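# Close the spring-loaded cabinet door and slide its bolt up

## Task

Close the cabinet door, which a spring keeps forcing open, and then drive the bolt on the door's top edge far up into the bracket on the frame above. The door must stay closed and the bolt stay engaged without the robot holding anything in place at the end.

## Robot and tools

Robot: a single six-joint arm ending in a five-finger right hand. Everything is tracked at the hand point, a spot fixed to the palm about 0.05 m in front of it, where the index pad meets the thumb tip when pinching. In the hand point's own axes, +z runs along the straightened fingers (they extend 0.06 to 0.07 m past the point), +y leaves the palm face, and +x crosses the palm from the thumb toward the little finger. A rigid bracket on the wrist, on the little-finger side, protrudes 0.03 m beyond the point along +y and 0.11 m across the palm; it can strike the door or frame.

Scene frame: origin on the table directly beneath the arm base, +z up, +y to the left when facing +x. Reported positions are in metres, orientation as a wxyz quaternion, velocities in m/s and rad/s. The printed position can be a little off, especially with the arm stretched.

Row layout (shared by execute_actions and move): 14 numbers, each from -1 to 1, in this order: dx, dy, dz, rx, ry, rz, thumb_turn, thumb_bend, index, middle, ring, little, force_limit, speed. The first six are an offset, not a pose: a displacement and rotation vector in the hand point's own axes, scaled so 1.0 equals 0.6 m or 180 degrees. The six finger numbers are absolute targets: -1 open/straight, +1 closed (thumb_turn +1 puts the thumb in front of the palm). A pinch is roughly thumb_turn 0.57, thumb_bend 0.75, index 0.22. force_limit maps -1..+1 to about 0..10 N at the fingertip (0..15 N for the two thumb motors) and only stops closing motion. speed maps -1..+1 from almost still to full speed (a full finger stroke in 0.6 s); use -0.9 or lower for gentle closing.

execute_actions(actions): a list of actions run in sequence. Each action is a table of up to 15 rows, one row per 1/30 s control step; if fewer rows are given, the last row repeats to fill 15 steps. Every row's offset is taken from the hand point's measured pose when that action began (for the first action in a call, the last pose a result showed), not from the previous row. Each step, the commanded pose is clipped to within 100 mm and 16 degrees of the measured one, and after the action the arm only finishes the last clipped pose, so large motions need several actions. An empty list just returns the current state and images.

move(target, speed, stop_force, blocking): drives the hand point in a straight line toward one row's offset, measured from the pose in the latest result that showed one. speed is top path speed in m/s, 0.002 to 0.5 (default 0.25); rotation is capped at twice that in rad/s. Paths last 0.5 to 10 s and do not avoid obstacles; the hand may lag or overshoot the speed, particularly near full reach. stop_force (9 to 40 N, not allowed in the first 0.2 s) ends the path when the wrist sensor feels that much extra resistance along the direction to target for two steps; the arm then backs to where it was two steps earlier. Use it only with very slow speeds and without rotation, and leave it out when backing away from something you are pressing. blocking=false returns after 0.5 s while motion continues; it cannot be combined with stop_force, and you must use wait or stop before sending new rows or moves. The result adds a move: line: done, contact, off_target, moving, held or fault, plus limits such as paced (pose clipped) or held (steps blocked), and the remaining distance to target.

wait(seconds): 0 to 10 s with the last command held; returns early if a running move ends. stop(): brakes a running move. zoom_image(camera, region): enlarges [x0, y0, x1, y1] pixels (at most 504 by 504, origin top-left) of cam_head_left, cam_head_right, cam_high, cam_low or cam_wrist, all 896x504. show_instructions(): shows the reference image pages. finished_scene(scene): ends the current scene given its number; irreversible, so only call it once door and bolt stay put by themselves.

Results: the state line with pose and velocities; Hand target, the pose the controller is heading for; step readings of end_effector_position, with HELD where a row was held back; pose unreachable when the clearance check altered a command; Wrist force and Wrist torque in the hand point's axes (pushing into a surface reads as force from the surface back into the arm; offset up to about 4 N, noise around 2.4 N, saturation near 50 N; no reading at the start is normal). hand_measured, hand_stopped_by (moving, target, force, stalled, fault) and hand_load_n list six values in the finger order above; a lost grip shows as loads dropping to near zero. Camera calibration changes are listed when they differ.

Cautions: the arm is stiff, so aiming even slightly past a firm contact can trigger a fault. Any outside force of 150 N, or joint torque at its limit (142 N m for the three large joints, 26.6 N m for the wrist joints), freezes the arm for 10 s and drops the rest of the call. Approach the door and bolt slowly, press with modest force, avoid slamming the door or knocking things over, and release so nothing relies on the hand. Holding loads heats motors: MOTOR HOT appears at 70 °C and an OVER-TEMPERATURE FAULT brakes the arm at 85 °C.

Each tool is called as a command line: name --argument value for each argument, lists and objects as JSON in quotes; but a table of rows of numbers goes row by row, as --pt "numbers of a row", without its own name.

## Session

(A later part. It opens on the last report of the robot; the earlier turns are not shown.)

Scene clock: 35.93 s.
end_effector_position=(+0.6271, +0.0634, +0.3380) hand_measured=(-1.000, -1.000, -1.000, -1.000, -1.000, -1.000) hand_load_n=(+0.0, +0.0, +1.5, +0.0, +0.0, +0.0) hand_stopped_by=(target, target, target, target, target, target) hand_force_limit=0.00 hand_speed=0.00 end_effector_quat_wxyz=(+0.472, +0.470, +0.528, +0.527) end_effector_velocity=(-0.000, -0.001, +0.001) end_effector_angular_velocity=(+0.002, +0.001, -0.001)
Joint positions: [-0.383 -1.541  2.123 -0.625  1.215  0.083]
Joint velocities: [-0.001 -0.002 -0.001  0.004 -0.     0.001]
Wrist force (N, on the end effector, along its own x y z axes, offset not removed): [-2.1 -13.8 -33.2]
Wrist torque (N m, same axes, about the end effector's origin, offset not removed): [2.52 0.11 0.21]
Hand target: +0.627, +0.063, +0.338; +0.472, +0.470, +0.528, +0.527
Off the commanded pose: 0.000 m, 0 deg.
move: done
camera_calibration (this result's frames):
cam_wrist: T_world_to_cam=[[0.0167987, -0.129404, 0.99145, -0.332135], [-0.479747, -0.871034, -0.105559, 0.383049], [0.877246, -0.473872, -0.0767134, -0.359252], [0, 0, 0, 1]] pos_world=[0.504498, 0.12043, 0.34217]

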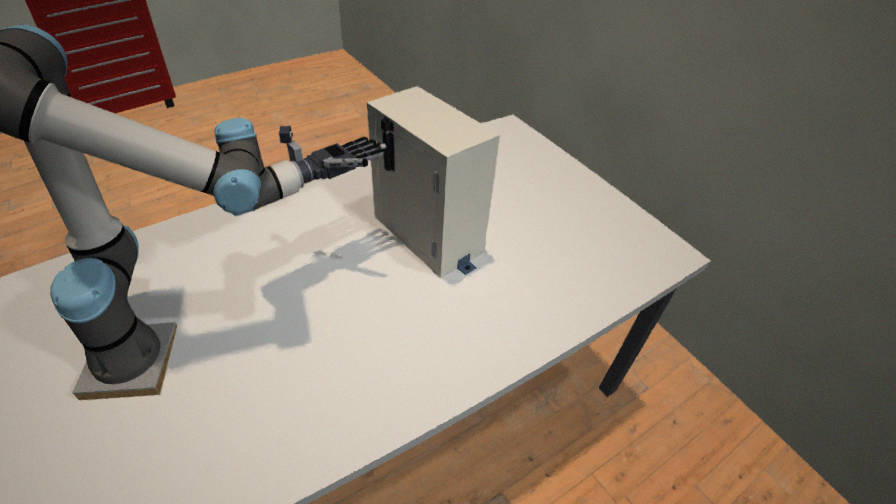

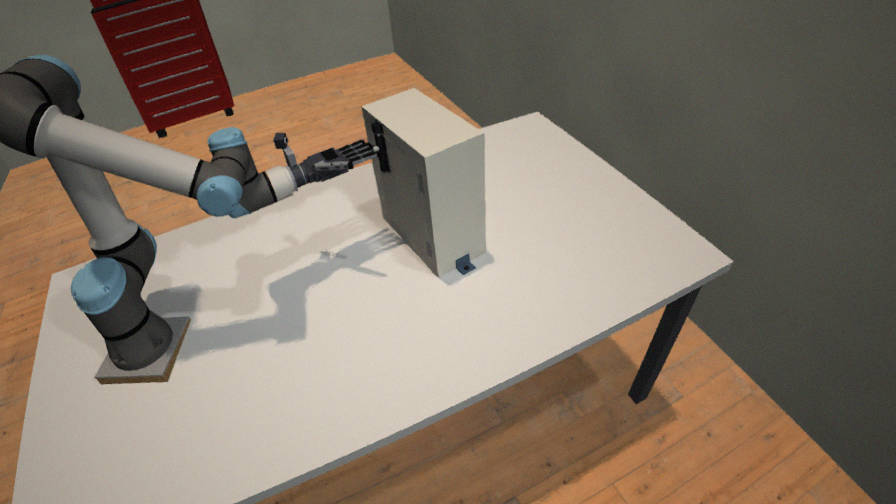

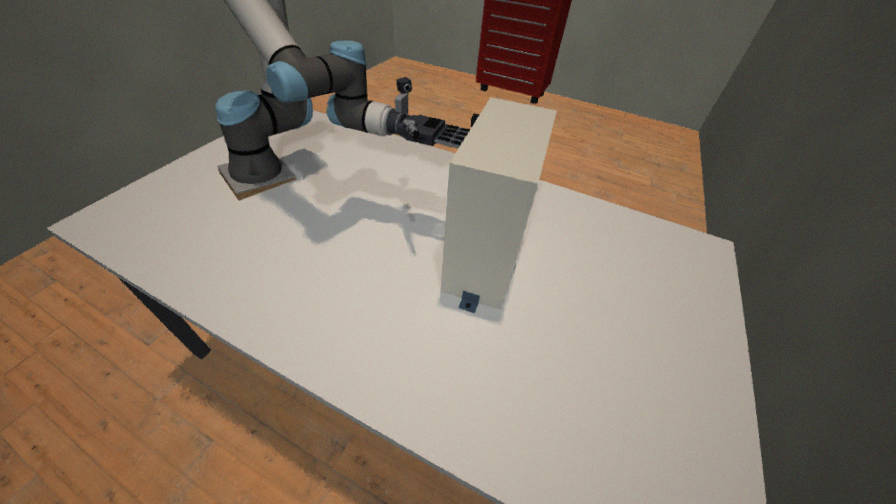

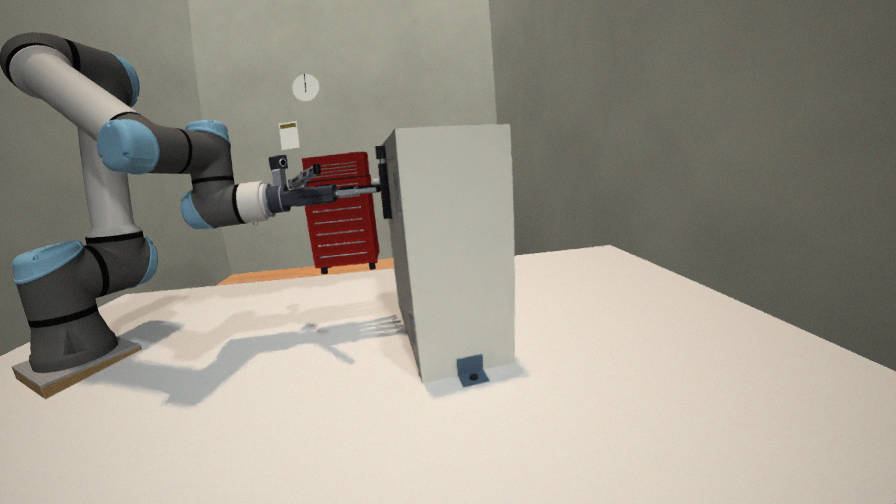

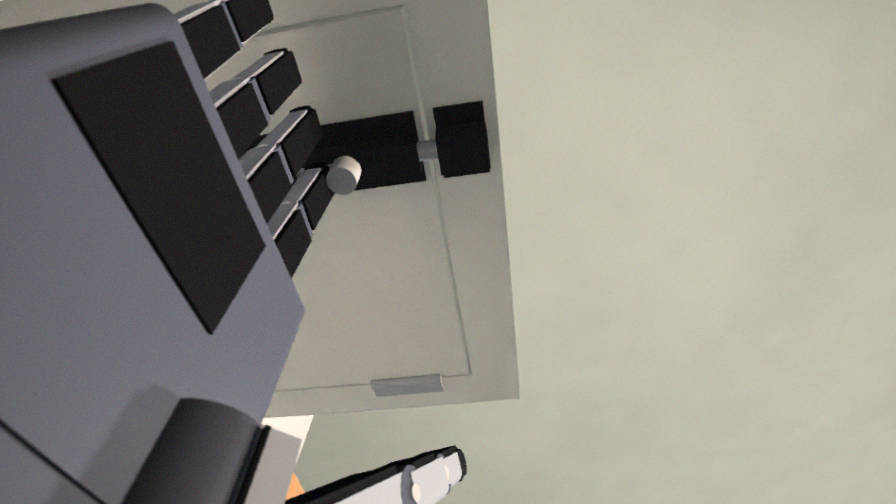

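move --target '[0,0.003,-0.002,0,0,0,-1,-1,-1,-1,-1,-1,0,0]' --speed 0.006

move --target '[0,-0.02,-0.07,0,0,0,-1,-1,-1,-1,-1,-1,0,0]' --speed 0.08

Scene clock: 40.43 s.
end_effector_position=(+0.6259, +0.0632, +0.3398) hand_measured=(-1.000, -1.000, -1.000, -1.000, -1.000, -1.000) hand_load_n=(+0.0, +0.0, +1.5, +0.0, +0.0, +0.0) hand_stopped_by=(target, target, target, target, target, target) hand_force_limit=0.00 hand_speed=0.00 end_effector_quat_wxyz=(+0.472, +0.470, +0.528, +0.527) end_effector_velocity=(-0.000, -0.001, -0.000) end_effector_angular_velocity=(+0.001, +0.001, -0.001)
Joint positions: [-0.384 -1.547  2.123 -0.62   1.214  0.083]
Joint velocities: [-0.001 -0.001  0.001  0.001 -0.001  0.001]
Wrist force (N, on the end effector, along its own x y z axes, offset not removed): [-0.7 -13.1 -21.6]
Wrist torque (N m, same axes, about the end effector's origin, offset not removed): [1.89 -0.31 0.02]
Hand target: +0.626, +0.063, +0.340; +0.472, +0.470, +0.528, +0.527
Off the commanded pose: 0.000 m, 0 deg.
move: done
camera_calibration (this result's frames):
cam_wrist: T_world_to_cam=[[0.0168276, -0.129387, 0.991451, -0.333897], [-0.479763, -0.871029, -0.105529, 0.382555], [0.877237, -0.473886, -0.0767326, -0.35814], [0, 0, 0, 1]] pos_world=[0.503328, 0.120297, 0.343933]

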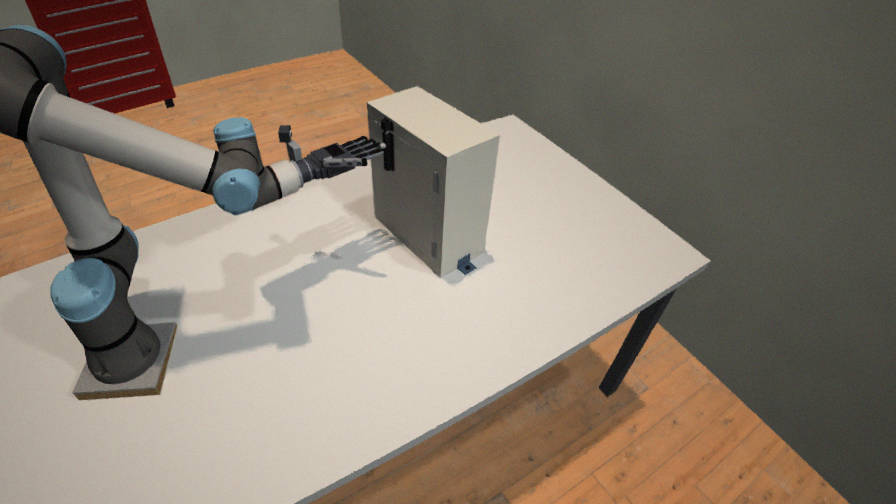

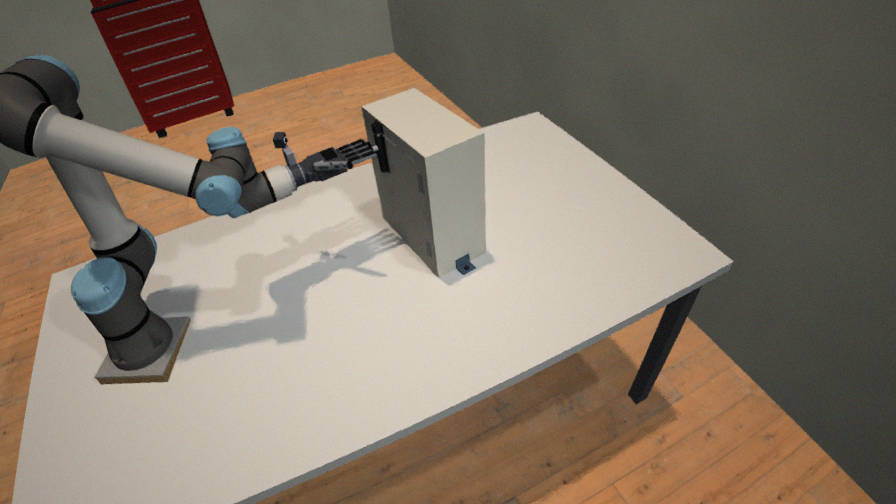

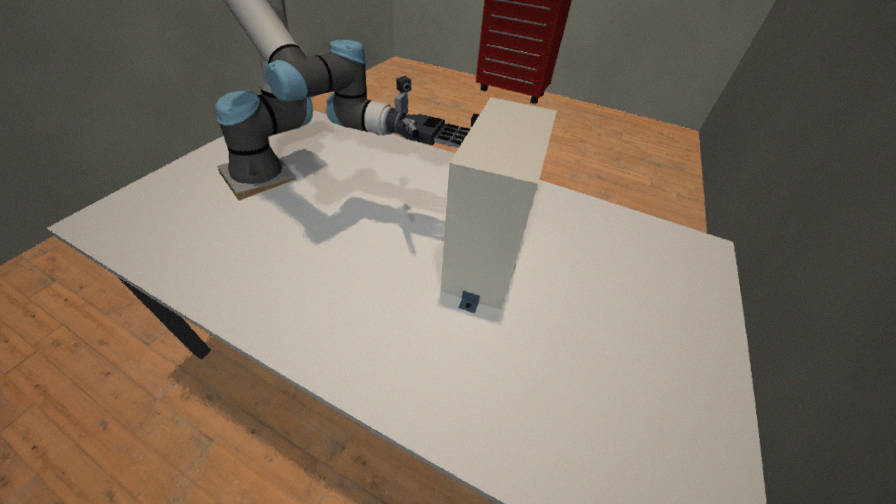

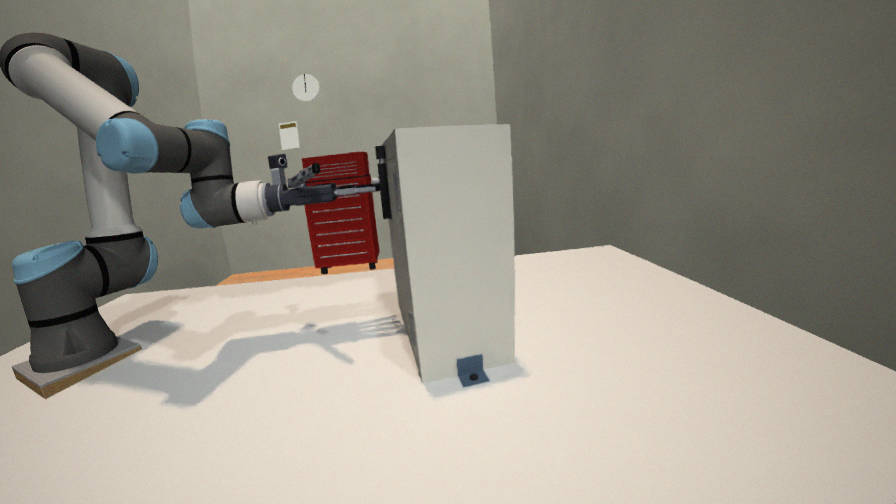

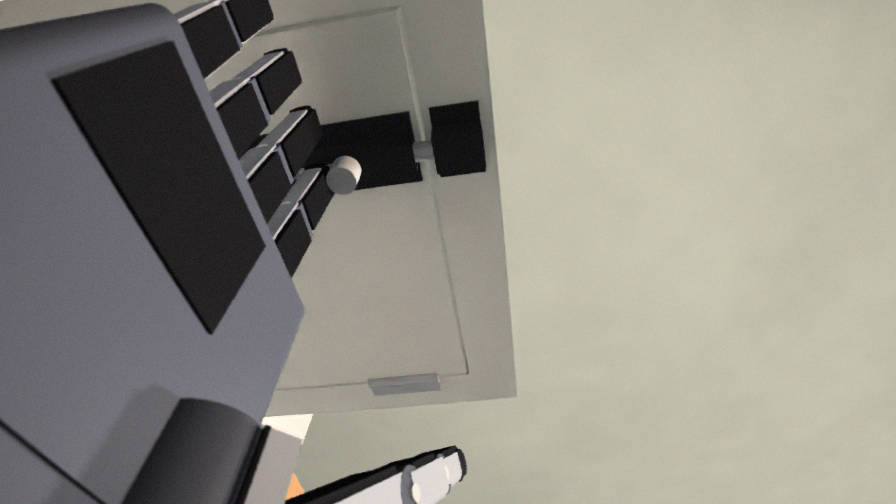

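Scene clock: 41.37 s.
end_effector_position=(+0.5843, +0.0584, +0.3278) hand_measured=(-1.000, -1.000, -1.000, -1.000, -1.000, -1.000) hand_load_n=(+0.0, +0.0, +0.0, +0.0, +0.0, +0.0) hand_stopped_by=(target, target, target, target, target, target) hand_force_limit=0.00 hand_speed=0.00 end_effector_quat_wxyz=(+0.472, +0.470, +0.528, +0.527) end_effector_velocity=(-0.001, -0.000, -0.000) end_effector_angular_velocity=(+0.001, +0.001, +0.000)
Joint positions: [-0.43  -1.632  2.248 -0.66   1.168  0.085]
Joint velocities: [-0.002 -0.004  0.004  0.    -0.003  0.001]
Wrist force (N, on the end effector, along its own x y z axes, offset not removed): [-2.3 -2.7 2.3]
Wrist torque (N m, same axes, about the end effector's origin, offset not removed): [-0.57 0.12 0.01]
Hand target: +0.584, +0.058, +0.328; +0.472, +0.470, +0.528, +0.527
Off the commanded pose: 0.000 m, 0 deg.
move: done
camera_calibration (this result's frames):
cam_wrist: T_world_to_cam=[[0.0168489, -0.129238, 0.99147, -0.321995], [-0.479781, -0.871036, -0.105386, 0.357117], [0.877226, -0.473913, -0.0766819, -0.324831], [0, 0, 0, 1]] pos_world=[0.461714, 0.115506, 0.331975]

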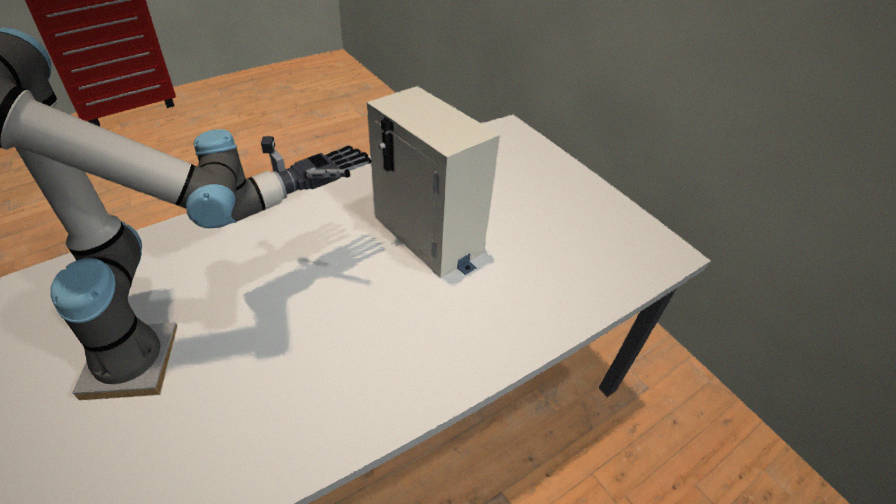

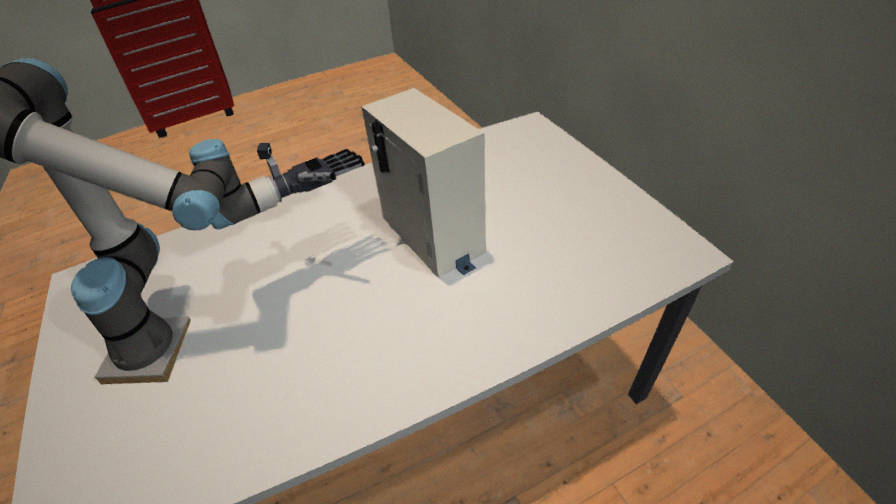

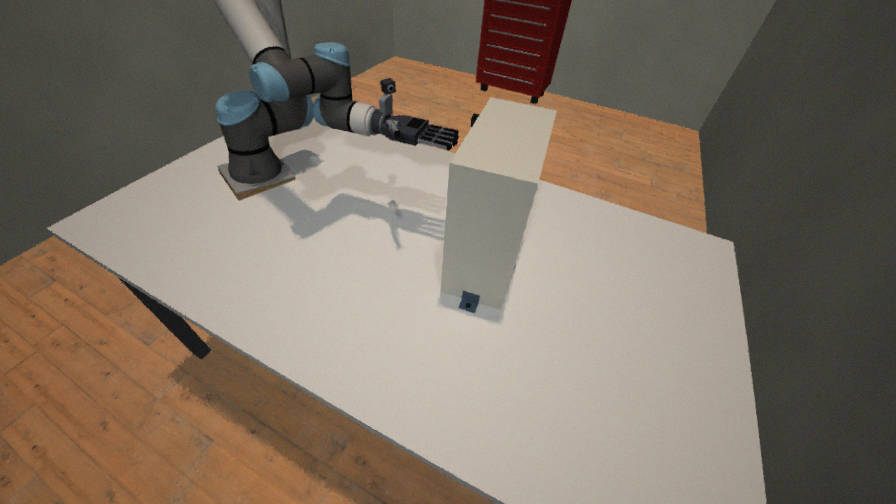

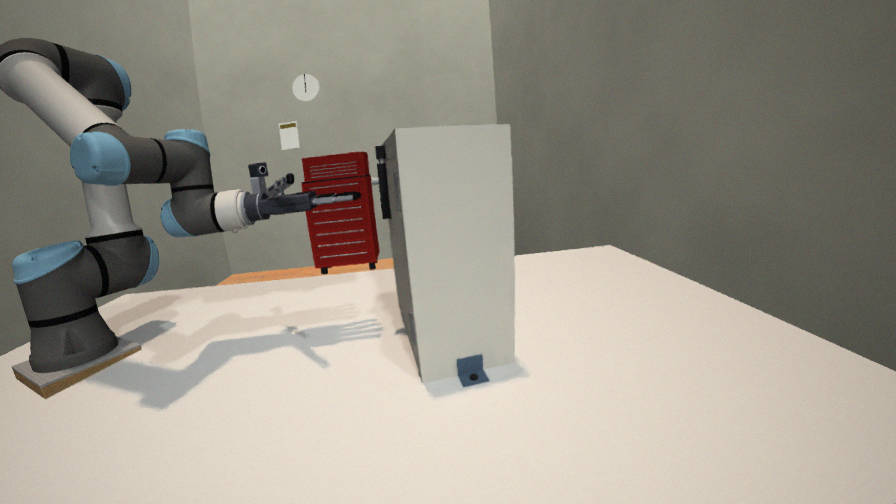

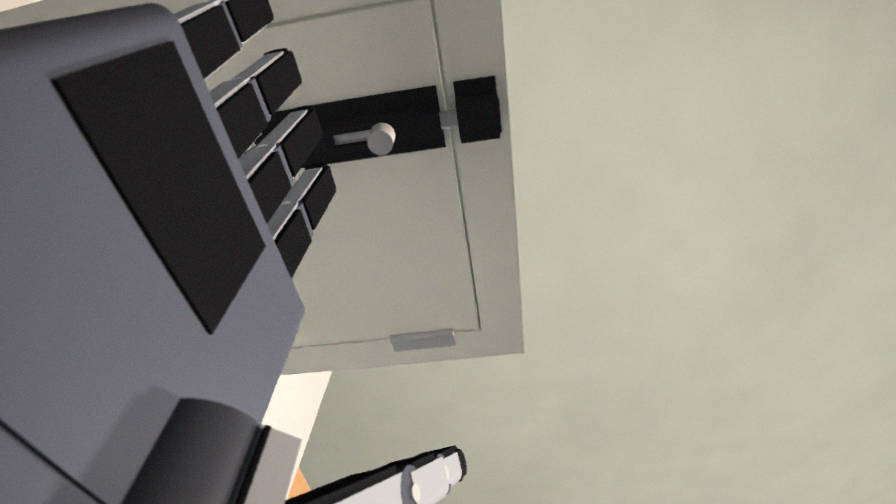

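finished_scene --scene 2

The scene is finished: the task was done.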